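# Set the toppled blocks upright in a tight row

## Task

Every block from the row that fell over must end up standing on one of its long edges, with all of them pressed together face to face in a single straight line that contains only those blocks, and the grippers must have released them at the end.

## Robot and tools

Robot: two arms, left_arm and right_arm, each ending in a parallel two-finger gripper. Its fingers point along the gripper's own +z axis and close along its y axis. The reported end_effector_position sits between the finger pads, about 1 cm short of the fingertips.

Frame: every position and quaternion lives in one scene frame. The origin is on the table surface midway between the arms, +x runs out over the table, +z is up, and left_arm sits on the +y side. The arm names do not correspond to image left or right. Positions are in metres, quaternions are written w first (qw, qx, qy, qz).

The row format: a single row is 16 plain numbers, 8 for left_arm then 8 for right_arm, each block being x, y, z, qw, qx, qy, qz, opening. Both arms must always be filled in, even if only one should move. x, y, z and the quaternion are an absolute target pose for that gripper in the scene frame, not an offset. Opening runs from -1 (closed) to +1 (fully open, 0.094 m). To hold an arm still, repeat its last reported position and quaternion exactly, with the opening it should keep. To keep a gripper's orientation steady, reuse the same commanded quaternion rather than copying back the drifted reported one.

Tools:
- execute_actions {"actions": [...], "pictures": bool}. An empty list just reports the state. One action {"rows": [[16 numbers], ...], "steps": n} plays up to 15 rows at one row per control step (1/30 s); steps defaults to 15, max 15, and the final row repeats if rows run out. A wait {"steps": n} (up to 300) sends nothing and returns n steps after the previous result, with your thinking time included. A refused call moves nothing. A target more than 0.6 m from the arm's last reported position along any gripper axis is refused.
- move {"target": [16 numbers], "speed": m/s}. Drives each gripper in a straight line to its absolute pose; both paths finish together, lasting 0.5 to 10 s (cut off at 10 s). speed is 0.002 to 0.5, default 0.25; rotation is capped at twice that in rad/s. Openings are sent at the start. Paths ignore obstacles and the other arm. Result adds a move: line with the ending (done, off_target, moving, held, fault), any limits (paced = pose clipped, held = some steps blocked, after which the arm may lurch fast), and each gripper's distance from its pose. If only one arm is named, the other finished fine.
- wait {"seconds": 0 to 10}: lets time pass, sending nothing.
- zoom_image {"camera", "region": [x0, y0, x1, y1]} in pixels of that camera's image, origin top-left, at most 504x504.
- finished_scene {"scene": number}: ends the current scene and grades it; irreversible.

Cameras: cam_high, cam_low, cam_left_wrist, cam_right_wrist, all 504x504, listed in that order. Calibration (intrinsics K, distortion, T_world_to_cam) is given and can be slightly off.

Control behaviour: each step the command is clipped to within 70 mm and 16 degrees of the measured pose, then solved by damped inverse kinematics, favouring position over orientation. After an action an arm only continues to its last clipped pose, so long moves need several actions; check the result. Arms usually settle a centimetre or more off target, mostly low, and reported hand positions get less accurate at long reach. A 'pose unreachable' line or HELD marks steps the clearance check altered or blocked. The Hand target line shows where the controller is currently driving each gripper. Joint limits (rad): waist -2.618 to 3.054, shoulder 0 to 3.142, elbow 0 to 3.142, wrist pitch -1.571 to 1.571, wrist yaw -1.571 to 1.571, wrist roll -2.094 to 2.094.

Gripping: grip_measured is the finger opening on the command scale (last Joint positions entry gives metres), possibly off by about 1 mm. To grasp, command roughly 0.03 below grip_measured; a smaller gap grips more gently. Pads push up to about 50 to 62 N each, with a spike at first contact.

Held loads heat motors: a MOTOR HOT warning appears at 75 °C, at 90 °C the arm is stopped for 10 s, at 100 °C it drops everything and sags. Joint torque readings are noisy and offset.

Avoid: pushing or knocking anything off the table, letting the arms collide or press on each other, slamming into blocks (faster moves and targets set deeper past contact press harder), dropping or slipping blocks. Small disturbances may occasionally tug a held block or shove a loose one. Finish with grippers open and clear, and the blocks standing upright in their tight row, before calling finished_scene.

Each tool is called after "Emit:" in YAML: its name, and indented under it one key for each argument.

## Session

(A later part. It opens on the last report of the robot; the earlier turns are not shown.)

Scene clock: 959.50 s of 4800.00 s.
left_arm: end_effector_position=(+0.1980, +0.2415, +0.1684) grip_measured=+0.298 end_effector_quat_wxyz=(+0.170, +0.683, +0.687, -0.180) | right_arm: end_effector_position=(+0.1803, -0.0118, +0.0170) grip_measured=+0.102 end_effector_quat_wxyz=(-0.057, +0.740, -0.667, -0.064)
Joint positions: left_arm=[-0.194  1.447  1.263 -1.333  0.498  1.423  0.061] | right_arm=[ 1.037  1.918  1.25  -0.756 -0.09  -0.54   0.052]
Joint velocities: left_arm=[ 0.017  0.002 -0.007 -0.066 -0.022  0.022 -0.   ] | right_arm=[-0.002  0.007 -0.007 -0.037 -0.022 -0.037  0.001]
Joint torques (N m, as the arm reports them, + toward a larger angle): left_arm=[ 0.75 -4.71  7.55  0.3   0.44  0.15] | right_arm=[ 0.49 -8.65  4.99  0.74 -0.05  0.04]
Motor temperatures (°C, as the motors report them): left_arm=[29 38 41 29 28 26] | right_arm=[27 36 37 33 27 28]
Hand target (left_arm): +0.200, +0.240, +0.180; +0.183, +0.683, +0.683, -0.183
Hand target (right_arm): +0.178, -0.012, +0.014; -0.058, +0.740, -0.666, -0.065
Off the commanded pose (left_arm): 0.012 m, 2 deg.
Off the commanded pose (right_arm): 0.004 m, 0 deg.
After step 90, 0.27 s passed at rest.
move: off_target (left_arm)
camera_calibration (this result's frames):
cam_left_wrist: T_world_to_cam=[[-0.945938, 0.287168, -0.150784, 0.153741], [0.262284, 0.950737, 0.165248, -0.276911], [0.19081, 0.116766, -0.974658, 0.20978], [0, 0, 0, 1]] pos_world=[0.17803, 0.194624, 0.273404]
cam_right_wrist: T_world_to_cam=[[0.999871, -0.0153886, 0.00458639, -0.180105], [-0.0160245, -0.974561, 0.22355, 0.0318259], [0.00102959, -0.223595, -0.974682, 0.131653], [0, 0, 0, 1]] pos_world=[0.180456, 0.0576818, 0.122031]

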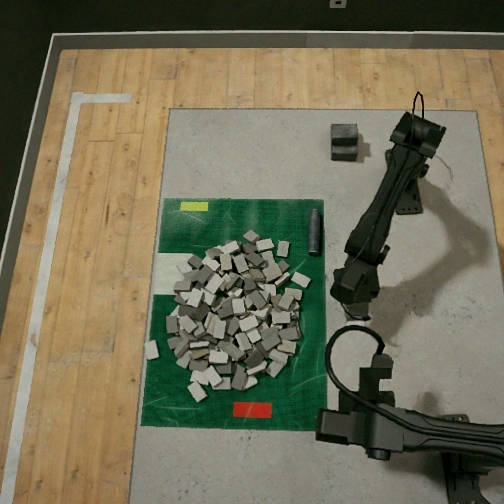

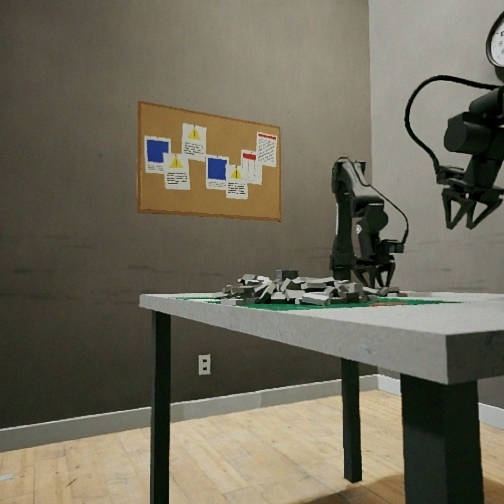

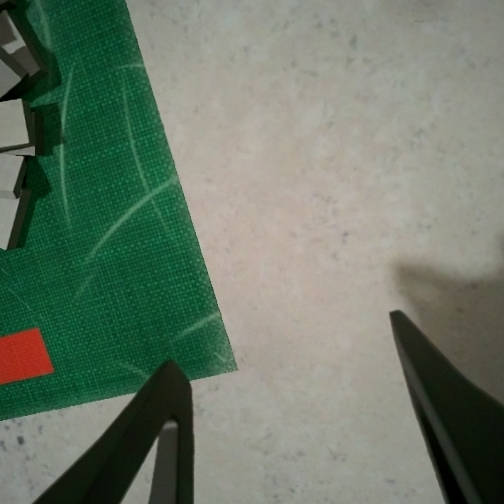

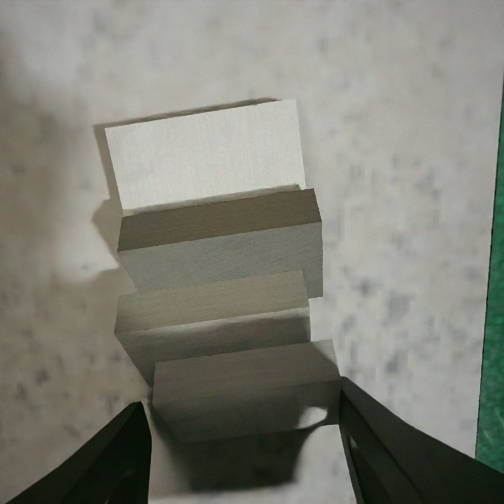

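Emit:
move:
  target: [0.200,0.240,0.180,0.183,0.683,0.683,-0.183,0.3, 0.179,-0.0070,0.0215,-0.0583,0.7403,-0.6666,-0.0647,0.15]
  speed: 0.004

Scene clock: 968.43 s of 4800.00 s.
left_arm: end_effector_position=(+0.1980, +0.2415, +0.1684) grip_measured=+0.298 end_effector_quat_wxyz=(+0.170, +0.683, +0.687, -0.180) | right_arm: end_effector_position=(+0.1801, -0.0122, +0.0169) grip_measured=+0.148 end_effector_quat_wxyz=(-0.056, +0.740, -0.667, -0.064)
Joint positions: left_arm=[-0.194  1.447  1.263 -1.333  0.498  1.424  0.061] | right_arm=[ 1.037  1.918  1.25  -0.758 -0.09  -0.54   0.054]
Joint velocities: left_arm=[ 0.007 -0.002  0.007 -0.022 -0.007 -0.037 -0.   ] | right_arm=[ 0.007 -0.012  0.012  0.037  0.007 -0.007 -0.001]
Joint torques (N m, as the arm reports them, + toward a larger angle): left_arm=[ 0.8  -4.67  7.5   0.3   0.43  0.15] | right_arm=[ 0.76 -8.28  8.02  0.41 -0.02  0.09]
Motor temperatures (°C, as the motors report them): left_arm=[29 38 41 29 28 26] | right_arm=[27 37 37 33 27 28]
Hand target (left_arm): +0.200, +0.240, +0.180; +0.183, +0.683, +0.683, -0.182
Hand target (right_arm): +0.179, -0.007, +0.022; -0.059, +0.740, -0.667, -0.065
Off the commanded pose (left_arm): 0.012 m, 2 deg.
Off the commanded pose (right_arm): 0.007 m, 0 deg.
After step 90, 2.20 s passed at rest.
move: off_target (left_arm)
camera_calibration (this result's frames):
cam_left_wrist: T_world_to_cam=[[-0.945814, 0.287484, -0.150958, 0.153669], [0.262572, 0.95065, 0.165291, -0.276954], [0.191027, 0.116697, -0.974623, 0.209748], [0, 0, 0, 1]] pos_world=[0.177996, 0.194632, 0.273401]
cam_right_wrist: T_world_to_cam=[[0.999874, -0.0153814, 0.00379688, -0.179898], [-0.0158414, -0.974174, 0.225243, 0.0313688], [0.000234263, -0.225275, -0.974295, 0.131609], [0, 0, 0, 1]] pos_world=[0.180342, 0.0574398, 0.121843]

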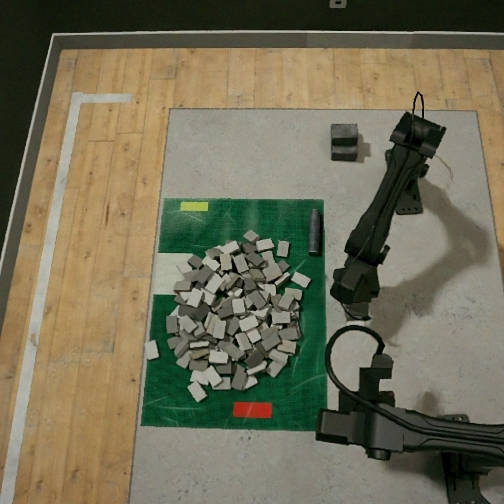

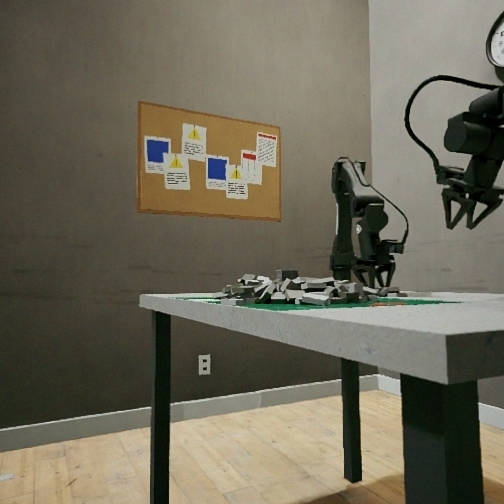

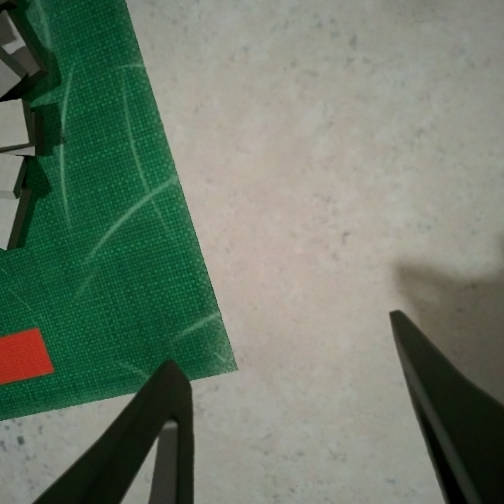

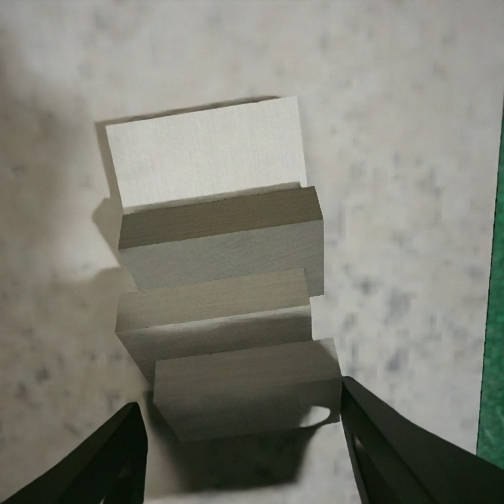

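Emit:
move:
  target: [0.200,0.240,0.180,0.183,0.683,0.683,-0.183,0.3, 0.180,-0.0050,0.0260,-0.0583,0.7403,-0.6666,-0.0647,0.15]
  speed: 0.003

Scene clock: 975.43 s of 4800.00 s.
left_arm: end_effector_position=(+0.1980, +0.2415, +0.1684) grip_measured=+0.298 end_effector_quat_wxyz=(+0.170, +0.683, +0.687, -0.180) | right_arm: end_effector_position=(+0.1789, -0.0154, +0.0165) grip_measured=+0.148 end_effector_quat_wxyz=(-0.049, +0.740, -0.667, -0.061)
Joint positions: left_arm=[-0.194  1.447  1.263 -1.333  0.498  1.424  0.061] | right_arm=[ 1.037  1.918  1.25  -0.772 -0.089 -0.54   0.054]
Joint velocities: left_arm=[-0.012  0.007 -0.002 -0.007  0.007 -0.051  0.001] | right_arm=[ 0.002  0.002  0.012 -0.051 -0.066 -0.081  0.   ]
Joint torques (N m, as the arm reports them, + toward a larger angle): left_arm=[ 0.75 -4.73  7.54  0.31  0.42  0.14] | right_arm=[ 0.65 -8.27  9.58  0.33 -0.04  0.07]
Motor temperatures (°C, as the motors report them): left_arm=[29 37 40 29 28 26] | right_arm=[27 37 38 33 27 28]
Hand target (left_arm): +0.200, +0.240, +0.180; +0.183, +0.683, +0.683, -0.182
Hand target (right_arm): +0.180, -0.005, +0.026; -0.059, +0.740, -0.667, -0.065
Off the commanded pose (left_arm): 0.012 m, 2 deg.
Off the commanded pose (right_arm): 0.014 m, 1 deg.
move: off_target (left_arm, right_arm)
camera_calibration (this result's frames):
cam_left_wrist: T_world_to_cam=[[-0.945813, 0.287522, -0.150895, 0.153636], [0.262545, 0.950593, 0.165663, -0.27705], [0.191072, 0.117069, -0.97457, 0.2096], [0, 0, 0, 1]] pos_world=[0.178001, 0.194651, 0.27335]
cam_right_wrist: T_world_to_cam=[[0.999879, -0.0155688, -0.000510588, -0.178681], [-0.0149999, -0.971146, 0.238015, 0.0280657], [-0.00420147, -0.237979, -0.971261, 0.130971], [0, 0, 0, 1]] pos_world=[0.17963, 0.0556423, 0.120436]

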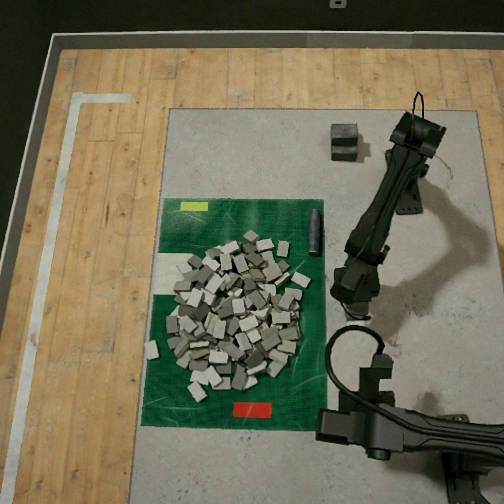

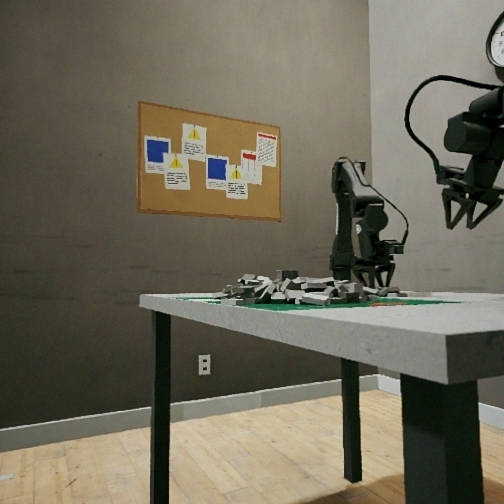

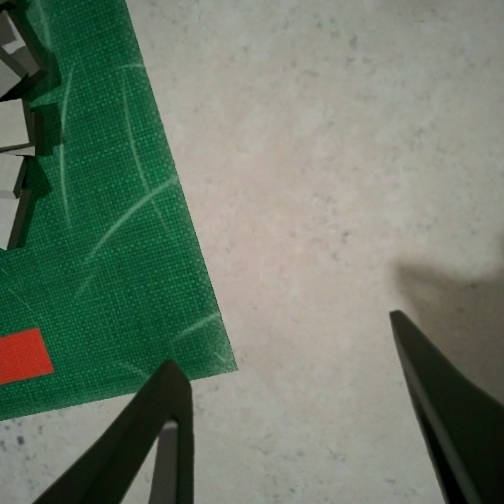

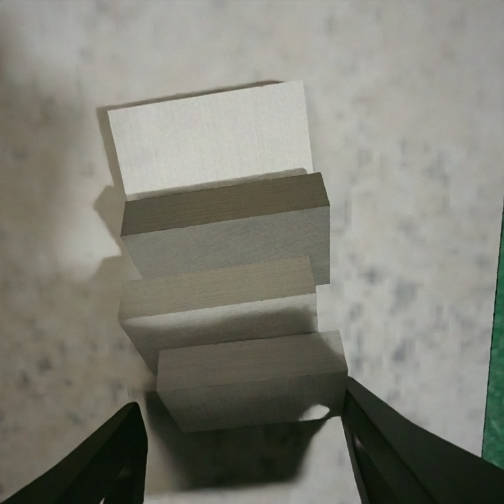

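Emit:
move:
  target: [0.200,0.240,0.180,0.183,0.683,0.683,-0.183,0.3, 0.181,-0.0050,0.050,-0.0583,0.7403,-0.6666,-0.0647,0.3]
  speed: 0.02

Emit:
move:
  target: [0.200,0.240,0.180,0.183,0.683,0.683,-0.183,0.3, 0.180,-0.0080,0.0175,-0.0583,0.7403,-0.6666,-0.0647,0.3]
  speed: 0.012

Scene clock: 981.03 s of 4800.00 s.
left_arm: end_effector_position=(+0.1980, +0.2415, +0.1684) grip_measured=+0.298 end_effector_quat_wxyz=(+0.170, +0.683, +0.687, -0.180) | right_arm: end_effector_position=(+0.1791, -0.0150, +0.0315) grip_measured=+0.298 end_effector_quat_wxyz=(-0.037, +0.741, -0.668, -0.058)
Joint positions: left_arm=[-0.194  1.447  1.263 -1.333  0.498  1.424  0.061] | right_arm=[ 1.037  1.918  1.318 -0.865 -0.089 -0.54   0.061]
Joint velocities: left_arm=[ 0.002 -0.012  0.007 -0.066 -0.007  0.007  0.001] | right_arm=[-0.002  0.002 -0.007  0.037 -0.066  0.022  0.001]
Joint torques (N m, as the arm reports them, + toward a larger angle): left_arm=[ 0.79 -4.66  7.51  0.3   0.43  0.15] | right_arm=[  0.53 -10.56   9.14   0.37  -0.05   0.04]
Motor temperatures (°C, as the motors report them): left_arm=[29 37 41 29 28 26] | right_arm=[27 37 38 32 27 28]
Hand target (left_arm): +0.200, +0.240, +0.180; +0.183, +0.683, +0.683, -0.183
Hand target (right_arm): +0.181, -0.005, +0.050; -0.058, +0.740, -0.667, -0.065
Off the commanded pose (left_arm): 0.012 m, 2 deg.
Off the commanded pose (right_arm): 0.021 m, 3 deg.
After step 90, 0.63 s passed at rest.
move: off_target (left_arm, right_arm)
camera_calibration (this result's frames):
cam_left_wrist: T_world_to_cam=[[-0.945814, 0.287484, -0.150958, 0.153669], [0.262572, 0.95065, 0.165291, -0.276954], [0.191027, 0.116697, -0.974623, 0.209748], [0, 0, 0, 1]] pos_world=[0.177996, 0.194632, 0.273401]
cam_right_wrist: T_world_to_cam=[[0.999817, -0.015699, -0.0109268, -0.178493], [-0.0123161, -0.965477, 0.260198, 0.0237165], [-0.0146344, -0.260016, -0.965493, 0.147057], [0, 0, 0, 1]] pos_world=[0.180904, 0.0583328, 0.133861]

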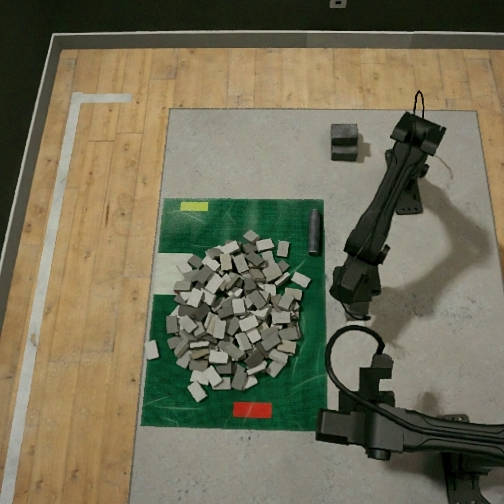

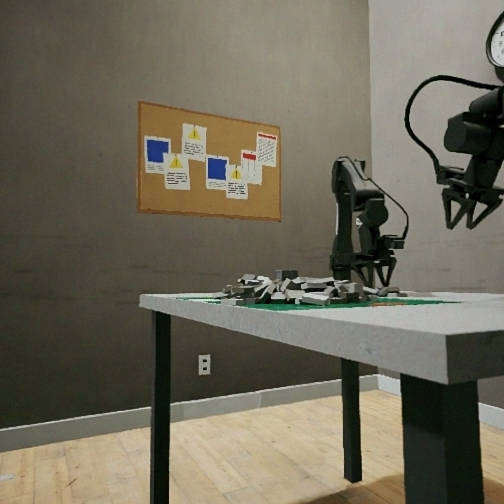

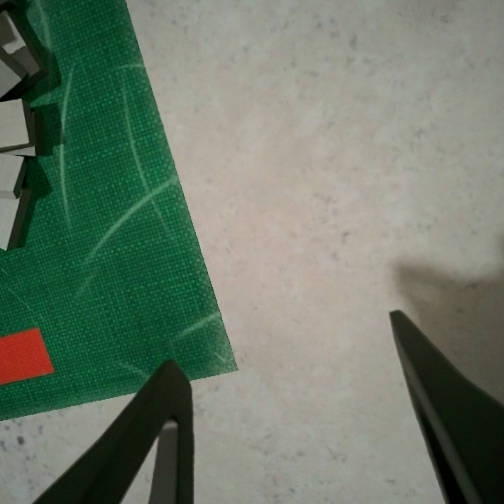

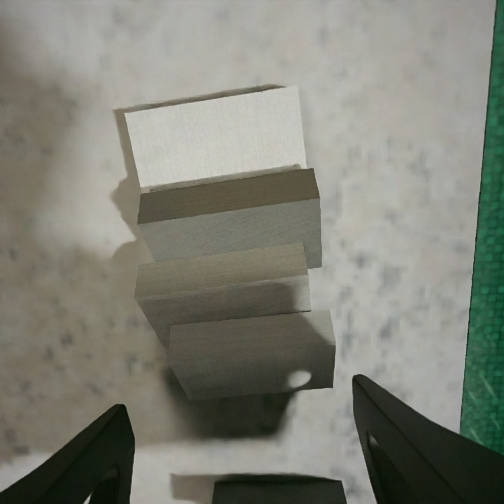

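Scene clock: 983.10 s of 4800.00 s.
left_arm: end_effector_position=(+0.1980, +0.2415, +0.1684) grip_measured=+0.298 end_effector_quat_wxyz=(+0.170, +0.683, +0.687, -0.180) | right_arm: end_effector_position=(+0.1822, -0.0085, +0.0231) grip_measured=+0.298 end_effector_quat_wxyz=(-0.059, +0.740, -0.667, -0.064)
Joint positions: left_arm=[-0.194  1.447  1.263 -1.333  0.498  1.424  0.061] | right_arm=[ 1.037  1.918  1.276 -0.778 -0.089 -0.54   0.061]
Joint velocities: left_arm=[-0.002  0.007 -0.007  0.037  0.066  0.051  0.   ] | right_arm=[ 0.002 -0.012 -0.007 -0.037 -0.037  0.022  0.001]
Joint torques (N m, as the arm reports them, + toward a larger angle): left_arm=[ 0.8  -4.67  7.52  0.31  0.44  0.14] | right_arm=[ 0.47 -7.97  5.28  0.76 -0.03  0.04]
Motor temperatures (°C, as the motors report them): left_arm=[29 37 40 29 28 26] | right_arm=[27 37 38 32 27 28]
Hand target (left_arm): +0.200, +0.240, +0.180; +0.183, +0.683, +0.683, -0.183
Hand target (right_arm): +0.180, -0.008, +0.018; -0.058, +0.740, -0.667, -0.065
Off the commanded pose (left_arm): 0.012 m, 2 deg.
Off the commanded pose (right_arm): 0.006 m, 0 deg.
move: off_target (left_arm)
camera_calibration (this result's frames):
cam_left_wrist: T_world_to_cam=[[-0.945814, 0.287484, -0.150958, 0.153669], [0.262572, 0.95065, 0.165291, -0.276954], [0.191027, 0.116697, -0.974623, 0.209748], [0, 0, 0, 1]] pos_world=[0.177996, 0.194632, 0.273401]
cam_right_wrist: T_world_to_cam=[[0.999847, -0.0156359, 0.00785451, -0.182012], [-0.0169815, -0.975331, 0.220091, 0.0339374], [0.00421942, -0.220191, -0.975448, 0.137826], [0, 0, 0, 1]] pos_world=[0.181979, 0.0606024, 0.128403]

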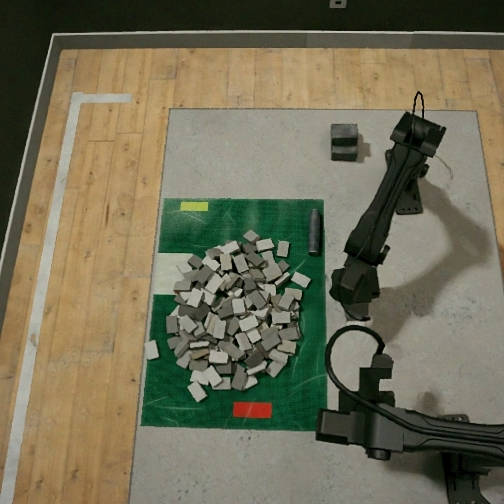

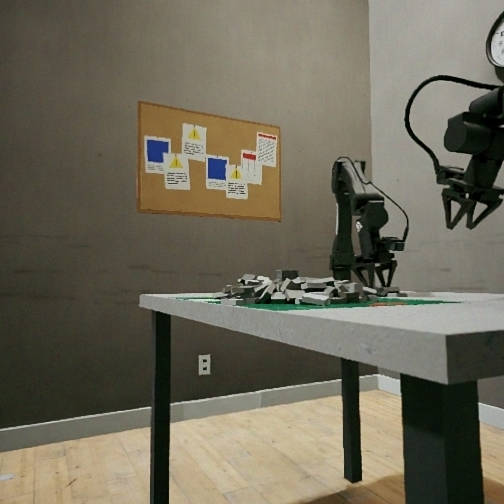

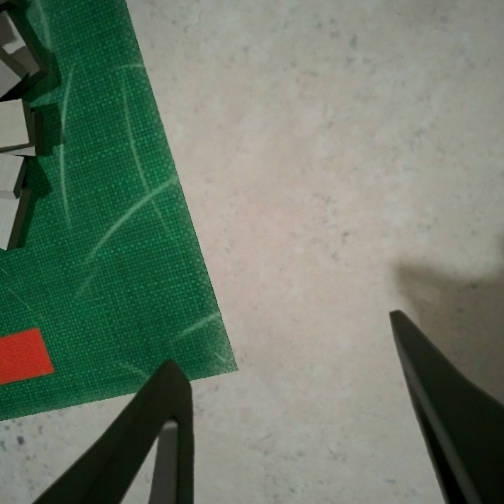

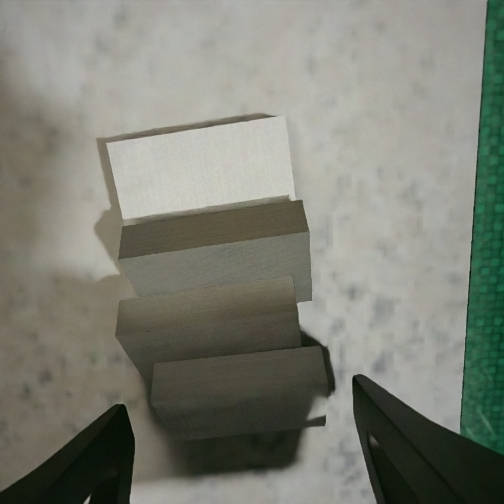

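Emit:
execute_actions:
  actions:
    - {"rows":[[0.200,0.240,0.180,0.183,0.683,0.683,-0.183,0.3, 0.180,-0.0080,0.0175,-0.0583,0.7403,-0.6666,-0.0647,0.2],[0.200,0.240,0.180,0.183,0.683,0.683,-0.183,0.3, 0.180,-0.0080,0.0175,-0.0583,0.7403,-0.6666,-0.0647,0.12],[0.200,0.240,0.180,0.183,0.683,0.683,-0.183,0.3, 0.180,-0.0080,0.0175,-0.0583,0.7403,-0.6666,-0.0647,0.05],[0.200,0.240,0.180,0.183,0.683,0.683,-0.183,0.3, 0.180,-0.0080,0.0175,-0.0583,0.7403,-0.6666,-0.0647,0.0],[0.200,0.240,0.180,0.183,0.683,0.683,-0.183,0.3, 0.180,-0.0080,0.0175,-0.0583,0.7403,-0.6666,-0.0647,-0.03],[0.200,0.240,0.180,0.183,0.683,0.683,-0.183,0.3, 0.180,-0.0080,0.0175,-0.0583,0.7403,-0.6666,-0.0647,-0.05],[0.200,0.240,0.180,0.183,0.683,0.683,-0.183,0.3, 0.180,-0.0080,0.0175,-0.0583,0.7403,-0.6666,-0.0647,-0.07],[0.200,0.240,0.180,0.183,0.683,0.683,-0.183,0.3, 0.180,-0.0080,0.0175,-0.0583,0.7403,-0.6666,-0.0647,-0.08],[0.200,0.240,0.180,0.183,0.683,0.683,-0.183,0.3, 0.180,-0.0080,0.0175,-0.0583,0.7403,-0.6666,-0.0647,-0.09],[0.200,0.240,0.180,0.183,0.683,0.683,-0.183,0.3, 0.180,-0.0080,0.0175,-0.0583,0.7403,-0.6666,-0.0647,-0.10],[0.200,0.240,0.180,0.183,0.683,0.683,-0.183,0.3, 0.180,-0.0080,0.0175,-0.0583,0.7403,-0.6666,-0.0647,-0.11],[0.200,0.240,0.180,0.183,0.683,0.683,-0.183,0.3, 0.180,-0.0080,0.0175,-0.0583,0.7403,-0.6666,-0.0647,-0.12],[0.200,0.240,0.180,0.183,0.683,0.683,-0.183,0.3, 0.180,-0.0080,0.0175,-0.0583,0.7403,-0.6666,-0.0647,-0.13],[0.200,0.240,0.180,0.183,0.683,0.683,-0.183,0.3, 0.180,-0.0080,0.0175,-0.0583,0.7403,-0.6666,-0.0647,-0.145],[0.200,0.240,0.180,0.183,0.683,0.683,-0.183,0.3, 0.180,-0.0080,0.0175,-0.0583,0.7403,-0.6666,-0.0647,-0.16]],"steps":15}
  pictures: false

Emit:
move:
  target: [0.200,0.240,0.180,0.183,0.683,0.683,-0.183,0.3, 0.181,-0.008,0.090,-0.0583,0.7403,-0.6666,-0.0647,-0.165]
  speed: 0.02

Scene clock: 992.07 s of 4800.00 s.
left_arm: end_effector_position=(+0.1980, +0.2415, +0.1684) grip_measured=+0.298 end_effector_quat_wxyz=(+0.170, +0.683, +0.687, -0.180) | right_arm: end_effector_position=(+0.1826, -0.0079, +0.0232) grip_measured=-0.123 end_effector_quat_wxyz=(-0.061, +0.740, -0.667, -0.064)
Joint positions: left_arm=[-0.194  1.447  1.263 -1.333  0.498  1.424  0.061] | right_arm=[ 1.037  1.918  1.276 -0.775 -0.088 -0.54   0.041]
Joint velocities: left_arm=[-0.002 -0.007 -0.002 -0.022  0.007 -0.051 -0.   ] | right_arm=[-0.007  0.022 -0.027 -0.007 -0.066 -0.066 -0.001]
Joint torques (N m, as the arm reports them, + toward a larger angle): left_arm=[ 0.84 -4.7   7.51  0.32  0.42  0.15] | right_arm=[ 0.52 -7.95  5.22  0.75 -0.08  0.05]
Motor temperatures (°C, as the motors report them): left_arm=[29 37 41 29 28 26] | right_arm=[27 37 37 32 27 28]
Hand target (left_arm): +0.200, +0.240, +0.180; +0.183, +0.683, +0.683, -0.182
Hand target (right_arm): +0.180, -0.008, +0.018; -0.058, +0.740, -0.667, -0.065
Off the commanded pose (left_arm): 0.012 m, 2 deg.
Off the commanded pose (right_arm): 0.006 m, 0 deg.
Steps of this call (steps 1 to 90: nothing new was sent; then 5.47 s passed at rest; steps 91 to 105: all 15 steps of this action). Readings (end_effector_position):
91: left_arm (+0.1980, +0.2415, +0.1684) | right_arm (+0.1824, -0.0080, +0.0232)
92: left_arm (+0.1980, +0.2415, +0.1684) | right_arm (+0.1824, -0.0080, +0.0232)
94: left_arm (+0.1980, +0.2415, +0.1684) | right_arm (+0.1824, -0.0080, +0.0232)
98: left_arm (+0.1980, +0.2415, +0.1684) | right_arm (+0.1826, -0.0078, +0.0232)
105: the state above

Scene clock: 995.90 s of 4800.00 s.
left_arm: end_effector_position=(+0.1980, +0.2415, +0.1684) grip_measured=+0.298 end_effector_quat_wxyz=(+0.170, +0.683, +0.687, -0.180) | right_arm: end_effector_position=(+0.1781, -0.0174, +0.0672) grip_measured=-0.123 end_effector_quat_wxyz=(-0.031, +0.741, -0.669, -0.055)
Joint positions: left_arm=[-0.194  1.447  1.263 -1.333  0.498  1.424  0.061] | right_arm=[ 1.037  1.882  1.418 -1.016 -0.088 -0.54   0.041]
Joint velocities: left_arm=[-0.007 -0.007  0.002  0.007  0.066 -0.037 -0.   ] | right_arm=[-0.017  0.002 -0.007 -0.037 -0.11  -0.022 -0.001]
Joint torques (N m, as the arm reports them, + toward a larger angle): left_arm=[ 0.8  -4.67  7.49  0.3   0.43  0.14] | right_arm=[  0.31 -11.21   9.56   0.33  -0.05   0.02]
Motor temperatures (°C, as the motors report them): left_arm=[29 37 41 29 28 26] | right_arm=[27 38 38 32 27 28]
Hand target (left_arm): +0.200, +0.240, +0.180; +0.183, +0.683, +0.683, -0.183
Hand target (right_arm): +0.181, -0.009, +0.090; -0.058, +0.740, -0.667, -0.065
Off the commanded pose (left_arm): 0.012 m, 2 deg.
Off the commanded pose (right_arm): 0.025 m, 3 deg.
move: off_target (left_arm, right_arm)
camera_calibration (this result's frames):
cam_left_wrist: T_world_to_cam=[[-0.945814, 0.287484, -0.150958, 0.153669], [0.262572, 0.95065, 0.165291, -0.276954], [0.191027, 0.116697, -0.974623, 0.209748], [0, 0, 0, 1]] pos_world=[0.177996, 0.194632, 0.273401]
cam_right_wrist: T_world_to_cam=[[0.999744, -0.0159504, -0.0160719, -0.176826], [-0.0109614, -0.961989, 0.272869, 0.0111281], [-0.0198134, -0.272623, -0.961917, 0.181339], [0, 0, 0, 1]] pos_world=[0.180495, 0.0573218, 0.168555]

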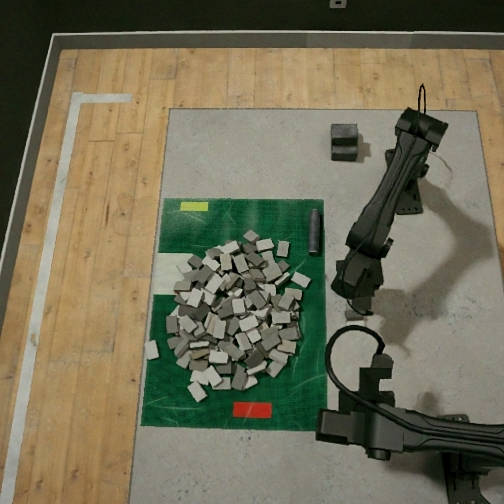

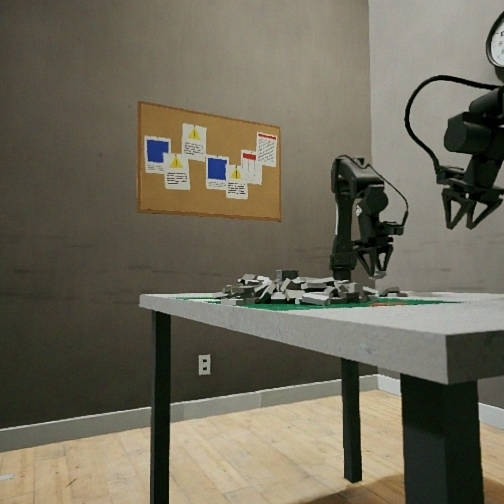

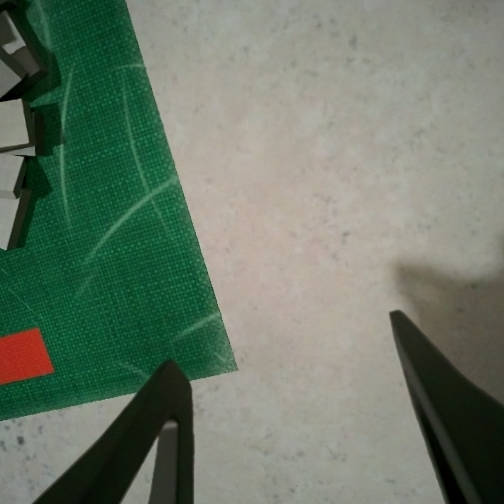

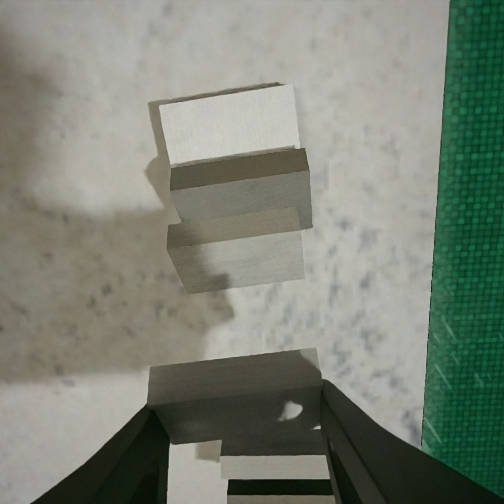

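Emit:
move:
  target: [0.200,0.240,0.180,0.183,0.683,0.683,-0.183,0.3, 0.187,-0.104,0.092,-0.3642,0.6061,-0.6061,-0.3642,-0.165]
  speed: 0.1

Emit:
move:
  target: [0.200,0.240,0.180,0.183,0.683,0.683,-0.183,0.3, 0.187,-0.106,0.032,-0.3642,0.6061,-0.6061,-0.3642,-0.165]
  speed: 0.03

Emit:
move:
  target: [0.200,0.240,0.180,0.183,0.683,0.683,-0.183,0.3, 0.186,-0.1075,0.0170,-0.3642,0.6061,-0.6061,-0.3642,-0.165]
  speed: 0.006

Scene clock: 1007.77 s of 4800.00 s.
left_arm: end_effector_position=(+0.1980, +0.2415, +0.1684) grip_measured=+0.298 end_effector_quat_wxyz=(+0.170, +0.683, +0.687, -0.180) | right_arm: end_effector_position=(+0.1863, -0.1065, +0.0829) grip_measured=-0.123 end_effector_quat_wxyz=(+0.344, -0.605, +0.625, +0.354)
Joint positions: left_arm=[-0.194  1.447  1.263 -1.333  0.498  1.424  0.061] | right_arm=[ 0.483  1.187  0.372 -0.015 -0.804 -0.637  0.041]
Joint velocities: left_arm=[ 0.012 -0.002 -0.012  0.037  0.022 -0.007 -0.002] | right_arm=[ 0.007 -0.002 -0.007  0.022  0.022  0.066  0.   ]
Joint torques (N m, as the arm reports them, + toward a larger angle): left_arm=[ 0.82 -4.65  7.52  0.3   0.44  0.16] | right_arm=[-0.65 -5.    5.79  1.64 -0.49  0.04]
Motor temperatures (°C, as the motors report them): left_arm=[29 37 41 29 28 26] | right_arm=[27 38 38 33 27 28]
Hand target (left_arm): +0.200, +0.240, +0.180; +0.183, +0.683, +0.683, -0.183
Hand target (right_arm): +0.187, -0.105, +0.093; -0.364, +0.603, -0.611, -0.360
Off the commanded pose (left_arm): 0.012 m, 2 deg.
Off the commanded pose (right_arm): 0.009 m, 3 deg.
After step 90, 3.47 s passed at rest.
move: off_target (left_arm, right_arm)
camera_calibration (this result's frames):
cam_left_wrist: T_world_to_cam=[[-0.945814, 0.287484, -0.150958, 0.153669], [0.262572, 0.95065, 0.165291, -0.276954], [0.191027, 0.116697, -0.974623, 0.209748], [0, 0, 0, 1]] pos_world=[0.177996, 0.194632, 0.273401]
cam_right_wrist: T_world_to_cam=[[0.988554, -0.100319, -0.112684, -0.185004], [-0.147619, -0.797377, -0.585148, 0.0353069], [-0.0311505, 0.595085, -0.803059, 0.253656], [0, 0, 0, 1]] pos_world=[0.196, -0.141353, 0.203514]

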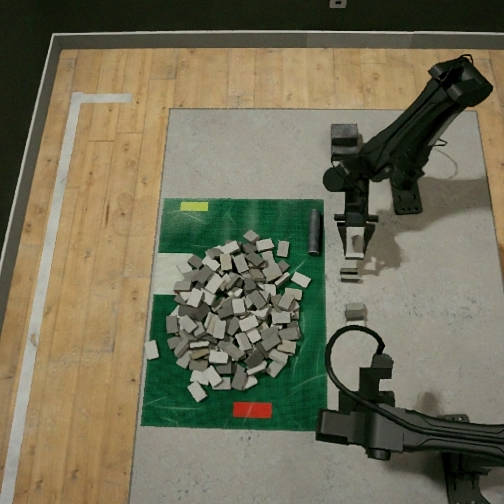

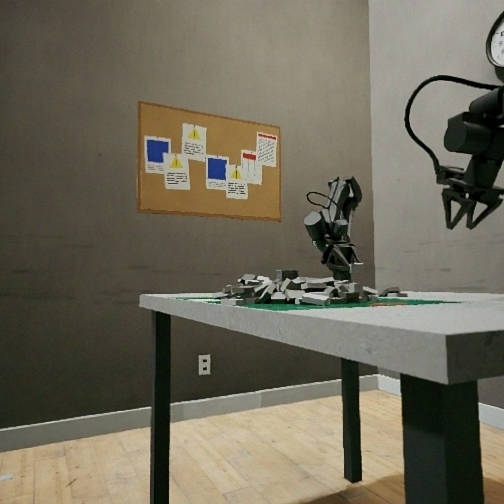

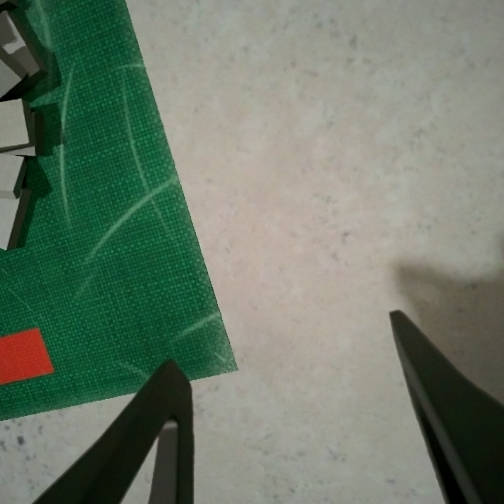

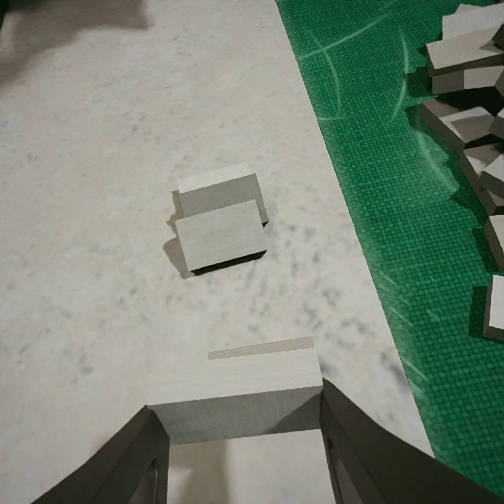

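Scene clock: 1010.03 s of 4800.00 s.
left_arm: end_effector_position=(+0.1980, +0.2415, +0.1684) grip_measured=+0.298 end_effector_quat_wxyz=(+0.170, +0.683, +0.687, -0.180) | right_arm: end_effector_position=(+0.1895, -0.1047, +0.0316) grip_measured=-0.123 end_effector_quat_wxyz=(+0.360, -0.606, +0.613, +0.357)
Joint positions: left_arm=[-0.194  1.447  1.263 -1.333  0.498  1.424  0.061] | right_arm=[ 0.473  1.484  0.238  0.45  -0.823 -0.641  0.041]
Joint velocities: left_arm=[ 0.012  0.007 -0.012 -0.007 -0.007 -0.066  0.   ] | right_arm=[-0.012 -0.022  0.017  0.066 -0.051 -0.007  0.   ]
Joint torques (N m, as the arm reports them, + toward a larger angle): left_arm=[ 0.81 -4.74  7.49  0.29  0.44  0.16] | right_arm=[-0.66 -2.84  3.8   1.65 -0.52 -0.08]
Motor temperatures (°C, as the motors report them): left_arm=[29 37 41 29 28 26] | right_arm=[27 38 38 33 27 28]
Hand target (left_arm): +0.200, +0.240, +0.180; +0.183, +0.683, +0.683, -0.183
Hand target (right_arm): +0.187, -0.106, +0.032; -0.364, +0.606, -0.607, -0.364
Off the commanded pose (left_arm): 0.012 m, 2 deg.
Off the commanded pose (right_arm): 0.003 m, 1 deg.
move: off_target (left_arm)
camera_calibration (this result's frames):
cam_left_wrist: T_world_to_cam=[[-0.945814, 0.287484, -0.150958, 0.153669], [0.262572, 0.95065, 0.165291, -0.276954], [0.191027, 0.116697, -0.974623, 0.209748], [0, 0, 0, 1]] pos_world=[0.177996, 0.194632, 0.273401]
cam_right_wrist: T_world_to_cam=[[0.99162, -0.0916631, -0.0910419, -0.194134], [-0.128329, -0.780224, -0.612195, 0.00620246], [-0.0149173, 0.618748, -0.785448, 0.210299], [0, 0, 0, 1]] pos_world=[0.19644, -0.143077, 0.151301]

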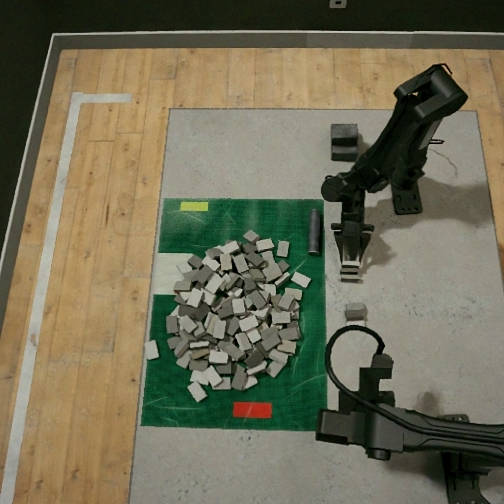

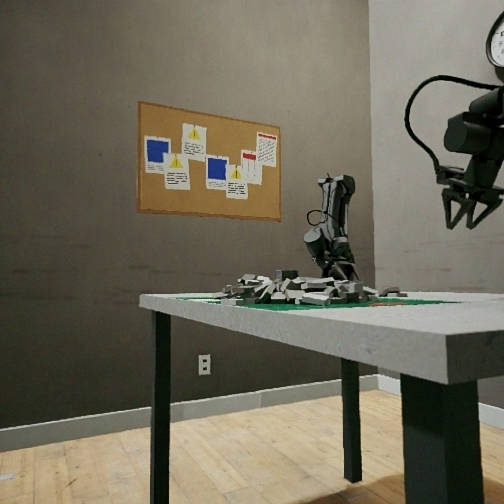

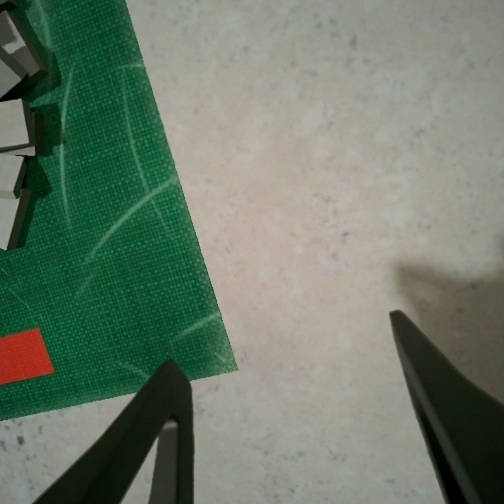

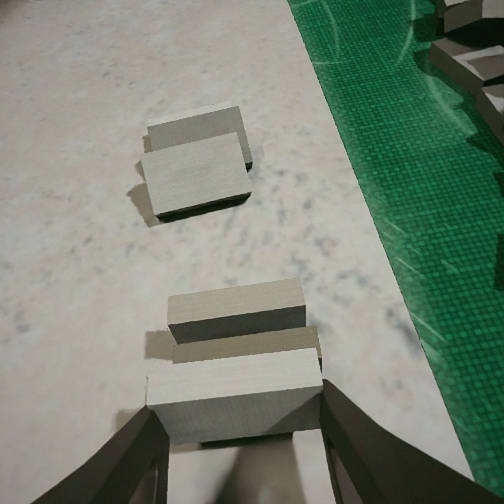

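Scene clock: 1012.80 s of 4800.00 s.
left_arm: end_effector_position=(+0.1980, +0.2415, +0.1684) grip_measured=+0.298 end_effector_quat_wxyz=(+0.170, +0.683, +0.687, -0.180) | right_arm: end_effector_position=(+0.1900, -0.1039, +0.0179) grip_measured=-0.123 end_effector_quat_wxyz=(+0.361, -0.607, +0.612, +0.357)
Joint positions: left_arm=[-0.194  1.447  1.263 -1.333  0.498  1.424  0.061] | right_arm=[ 0.473  1.592  0.221  0.575 -0.826 -0.644  0.041]
Joint velocities: left_arm=[ 0.007 -0.007 -0.007 -0.022  0.11  -0.022  0.001] | right_arm=[-0.017  0.017  0.032  0.022  0.022 -0.037 -0.001]
Joint torques (N m, as the arm reports them, + toward a larger angle): left_arm=[ 0.84 -4.7   7.54  0.29  0.42  0.16] | right_arm=[-0.97 -3.24  2.53  1.65 -0.47 -0.13]
Motor temperatures (°C, as the motors report them): left_arm=[29 37 40 29 28 26] | right_arm=[27 37 37 33 27 28]
Hand target (left_arm): +0.200, +0.240, +0.180; +0.183, +0.683, +0.683, -0.183
Hand target (right_arm): +0.186, -0.107, +0.017; -0.364, +0.606, -0.606, -0.364
Off the commanded pose (left_arm): 0.012 m, 2 deg.
Off the commanded pose (right_arm): 0.005 m, 1 deg.
move: off_target (left_arm)
camera_calibration (this result's frames):
cam_left_wrist: T_world_to_cam=[[-0.945814, 0.287484, -0.150958, 0.153669], [0.262572, 0.95065, 0.165291, -0.276954], [0.191027, 0.116697, -0.974623, 0.209748], [0, 0, 0, 1]] pos_world=[0.177996, 0.194632, 0.273401]
cam_right_wrist: T_world_to_cam=[[0.992092, -0.0884921, -0.0890075, -0.195648], [-0.124614, -0.779123, -0.61436, -0.00208385], [-0.0149817, 0.620594, -0.783989, 0.199296], [0, 0, 0, 1]] pos_world=[0.196827, -0.142619, 0.137551]

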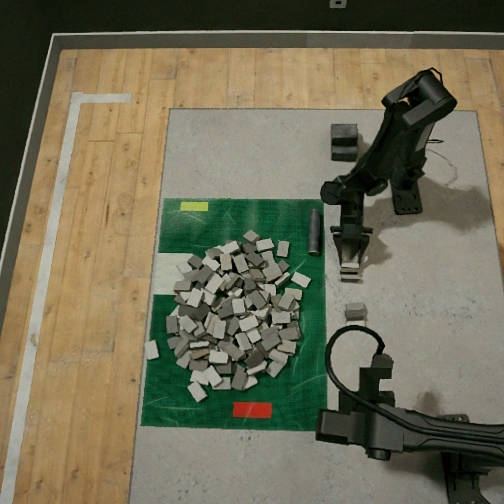

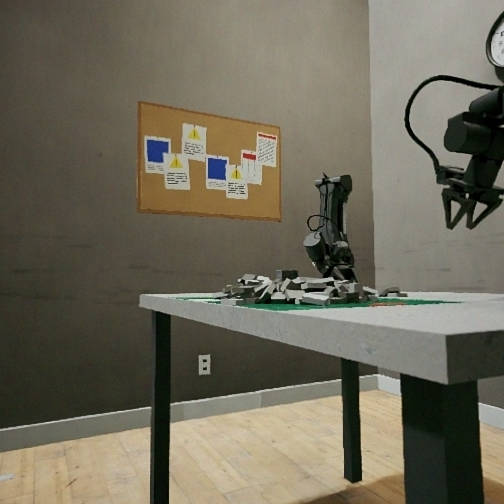

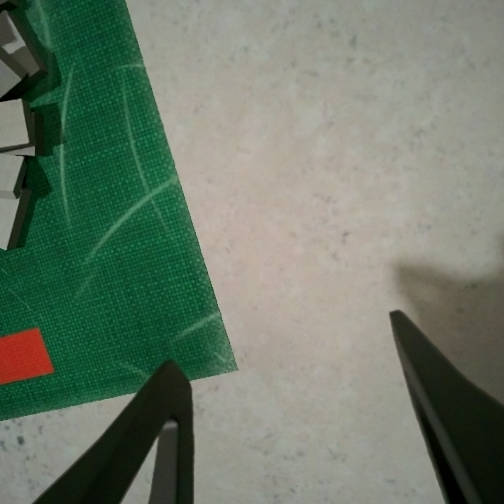

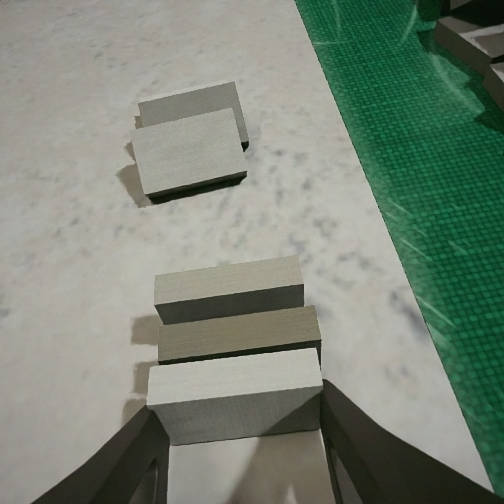

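Emit:
execute_actions:
  actions:
    - {"rows":[[0.200,0.240,0.180,0.183,0.683,0.683,-0.183,0.3, 0.186,-0.1075,0.0170,-0.3642,0.6061,-0.6061,-0.3642,-0.14],[0.200,0.240,0.180,0.183,0.683,0.683,-0.183,0.3, 0.186,-0.1075,0.0170,-0.3642,0.6061,-0.6061,-0.3642,-0.130],[0.200,0.240,0.180,0.183,0.683,0.683,-0.183,0.3, 0.186,-0.1075,0.0170,-0.3642,0.6061,-0.6061,-0.3642,-0.124],[0.200,0.240,0.180,0.183,0.683,0.683,-0.183,0.3, 0.186,-0.1075,0.0170,-0.3642,0.6061,-0.6061,-0.3642,-0.118],[0.200,0.240,0.180,0.183,0.683,0.683,-0.183,0.3, 0.186,-0.1075,0.0170,-0.3642,0.6061,-0.6061,-0.3642,-0.112],[0.200,0.240,0.180,0.183,0.683,0.683,-0.183,0.3, 0.186,-0.1075,0.0170,-0.3642,0.6061,-0.6061,-0.3642,-0.106],[0.200,0.240,0.180,0.183,0.683,0.683,-0.183,0.3, 0.186,-0.1075,0.0170,-0.3642,0.6061,-0.6061,-0.3642,-0.10],[0.200,0.240,0.180,0.183,0.683,0.683,-0.183,0.3, 0.186,-0.1075,0.0170,-0.3642,0.6061,-0.6061,-0.3642,-0.094],[0.200,0.240,0.180,0.183,0.683,0.683,-0.183,0.3, 0.186,-0.1075,0.0170,-0.3642,0.6061,-0.6061,-0.3642,-0.085],[0.200,0.240,0.180,0.183,0.683,0.683,-0.183,0.3, 0.186,-0.1075,0.0170,-0.3642,0.6061,-0.6061,-0.3642,-0.07],[0.200,0.240,0.180,0.183,0.683,0.683,-0.183,0.3, 0.186,-0.1075,0.0170,-0.3642,0.6061,-0.6061,-0.3642,-0.04],[0.200,0.240,0.180,0.183,0.683,0.683,-0.183,0.3, 0.186,-0.1075,0.0170,-0.3642,0.6061,-0.6061,-0.3642,0.02],[0.200,0.240,0.180,0.183,0.683,0.683,-0.183,0.3, 0.186,-0.1075,0.0170,-0.3642,0.6061,-0.6061,-0.3642,0.1],[0.200,0.240,0.180,0.183,0.683,0.683,-0.183,0.3, 0.186,-0.1075,0.0170,-0.3642,0.6061,-0.6061,-0.3642,0.2],[0.200,0.240,0.180,0.183,0.683,0.683,-0.183,0.3, 0.186,-0.1075,0.0170,-0.3642,0.6061,-0.6061,-0.3642,0.3]],"steps":15}
  pictures: false

Emit:
move:
  target: [0.200,0.240,0.180,0.183,0.683,0.683,-0.183,0.3, 0.187,-0.122,0.082,-0.3642,0.6061,-0.6061,-0.3642,0.3]
  speed: 0.045

Scene clock: 1024.07 s of 4800.00 s.
left_arm: end_effector_position=(+0.1980, +0.2415, +0.1684) grip_measured=+0.298 end_effector_quat_wxyz=(+0.170, +0.683, +0.687, -0.180) | right_arm: end_effector_position=(+0.1913, -0.1035, +0.0199) grip_measured=+0.244 end_effector_quat_wxyz=(+0.365, -0.606, +0.609, +0.358)
Joint positions: left_arm=[-0.194  1.447  1.263 -1.333  0.498  1.424  0.061] | right_arm=[ 0.469  1.592  0.221  0.585 -0.832 -0.644  0.058]
Joint velocities: left_arm=[ 0.007 -0.022 -0.002 -0.007 -0.007  0.007  0.001] | right_arm=[-0.032 -0.017  0.002  0.007 -0.051 -0.022  0.108]
Joint torques (N m, as the arm reports them, + toward a larger angle): left_arm=[ 0.77 -4.67  7.5   0.29  0.44  0.14] | right_arm=[-0.67 -3.39  2.58  1.53 -0.41 -0.12]
Motor temperatures (°C, as the motors report them): left_arm=[29 37 41 29 28 26] | right_arm=[27 35 36 34 27 28]
Hand target (left_arm): +0.200, +0.240, +0.180; +0.183, +0.683, +0.683, -0.182
Hand target (right_arm): +0.186, -0.107, +0.017; -0.364, +0.606, -0.606, -0.364
Off the commanded pose (left_arm): 0.012 m, 2 deg.
Off the commanded pose (right_arm): 0.007 m, 1 deg.
Steps of this call (steps 1 to 90: nothing new was sent; then 7.77 s passed at rest; steps 91 to 105: all 15 steps of this action). Readings (end_effector_position):
91: left_arm (+0.1980, +0.2415, +0.1684) | right_arm (+0.1903, -0.1036, +0.0185)
92: left_arm (+0.1980, +0.2415, +0.1684) | right_arm (+0.1903, -0.1036, +0.0185)
94: left_arm (+0.1980, +0.2415, +0.1684) | right_arm (+0.1903, -0.1036, +0.0185)
98: left_arm (+0.1980, +0.2415, +0.1684) | right_arm (+0.1903, -0.1036, +0.0185)
105: the state above

Scene clock: 1026.37 s of 4800.00 s.
left_arm: end_effector_position=(+0.1980, +0.2415, +0.1684) grip_measured=+0.298 end_effector_quat_wxyz=(+0.170, +0.683, +0.687, -0.180) | right_arm: end_effector_position=(+0.1784, -0.1258, +0.0654) grip_measured=+0.298 end_effector_quat_wxyz=(+0.342, -0.602, +0.622, +0.366)
Joint positions: left_arm=[-0.194  1.447  1.263 -1.333  0.498  1.424  0.061] | right_arm=[ 0.394  1.193  0.295 -0.009 -0.884 -0.73   0.061]
Joint velocities: left_arm=[-0.012 -0.002 -0.007  0.095  0.007 -0.037 -0.   ] | right_arm=[-0.002  0.002 -0.002 -0.022 -0.007 -0.066  0.001]
Joint torques (N m, as the arm reports them, + toward a larger angle): left_arm=[ 0.84 -4.75  7.53  0.28  0.42  0.15] | right_arm=[-0.58 -4.47  9.1   1.09 -0.45 -0.14]
Motor temperatures (°C, as the motors report them): left_arm=[29 37 41 29 28 26] | right_arm=[27 35 37 34 27 28]
Hand target (left_arm): +0.200, +0.240, +0.180; +0.183, +0.683, +0.683, -0.183
Hand target (right_arm): +0.187, -0.122, +0.082; -0.364, +0.607, -0.606, -0.364
Off the commanded pose (left_arm): 0.012 m, 2 deg.
Off the commanded pose (right_arm): 0.019 m, 3 deg.
move: off_target (left_arm, right_arm)
camera_calibration (this result's frames):
cam_left_wrist: T_world_to_cam=[[-0.945814, 0.287484, -0.150958, 0.153669], [0.262572, 0.95065, 0.165291, -0.276954], [0.191027, 0.116697, -0.974623, 0.209748], [0, 0, 0, 1]] pos_world=[0.177996, 0.194632, 0.273401]
cam_right_wrist: T_world_to_cam=[[0.987444, -0.0887944, -0.13065, -0.178298], [-0.149702, -0.790036, -0.594502, 0.0104028], [-0.0504295, 0.606596, -0.793409, 0.255074], [0, 0, 0, 1]] pos_world=[0.19048, -0.16234, 0.185268]

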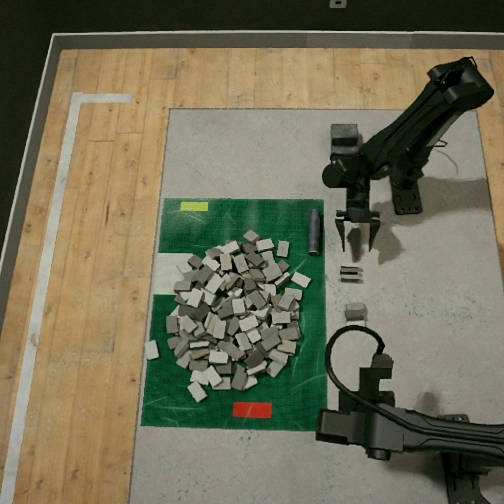

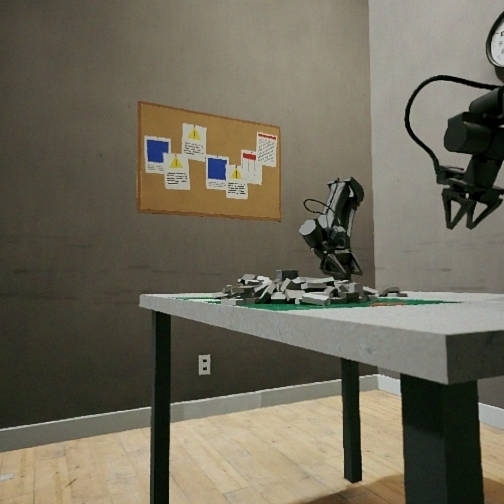

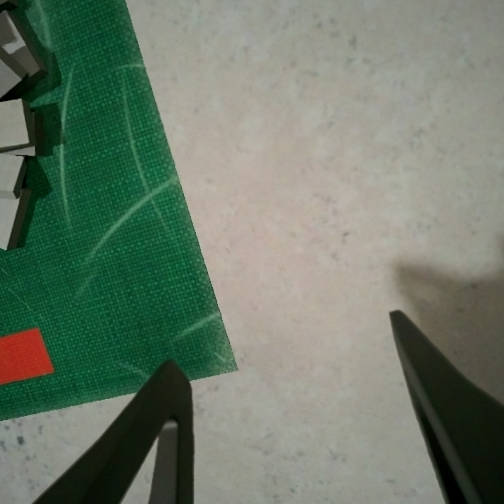

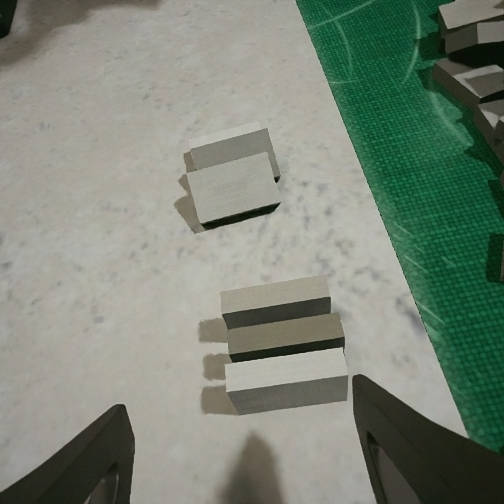

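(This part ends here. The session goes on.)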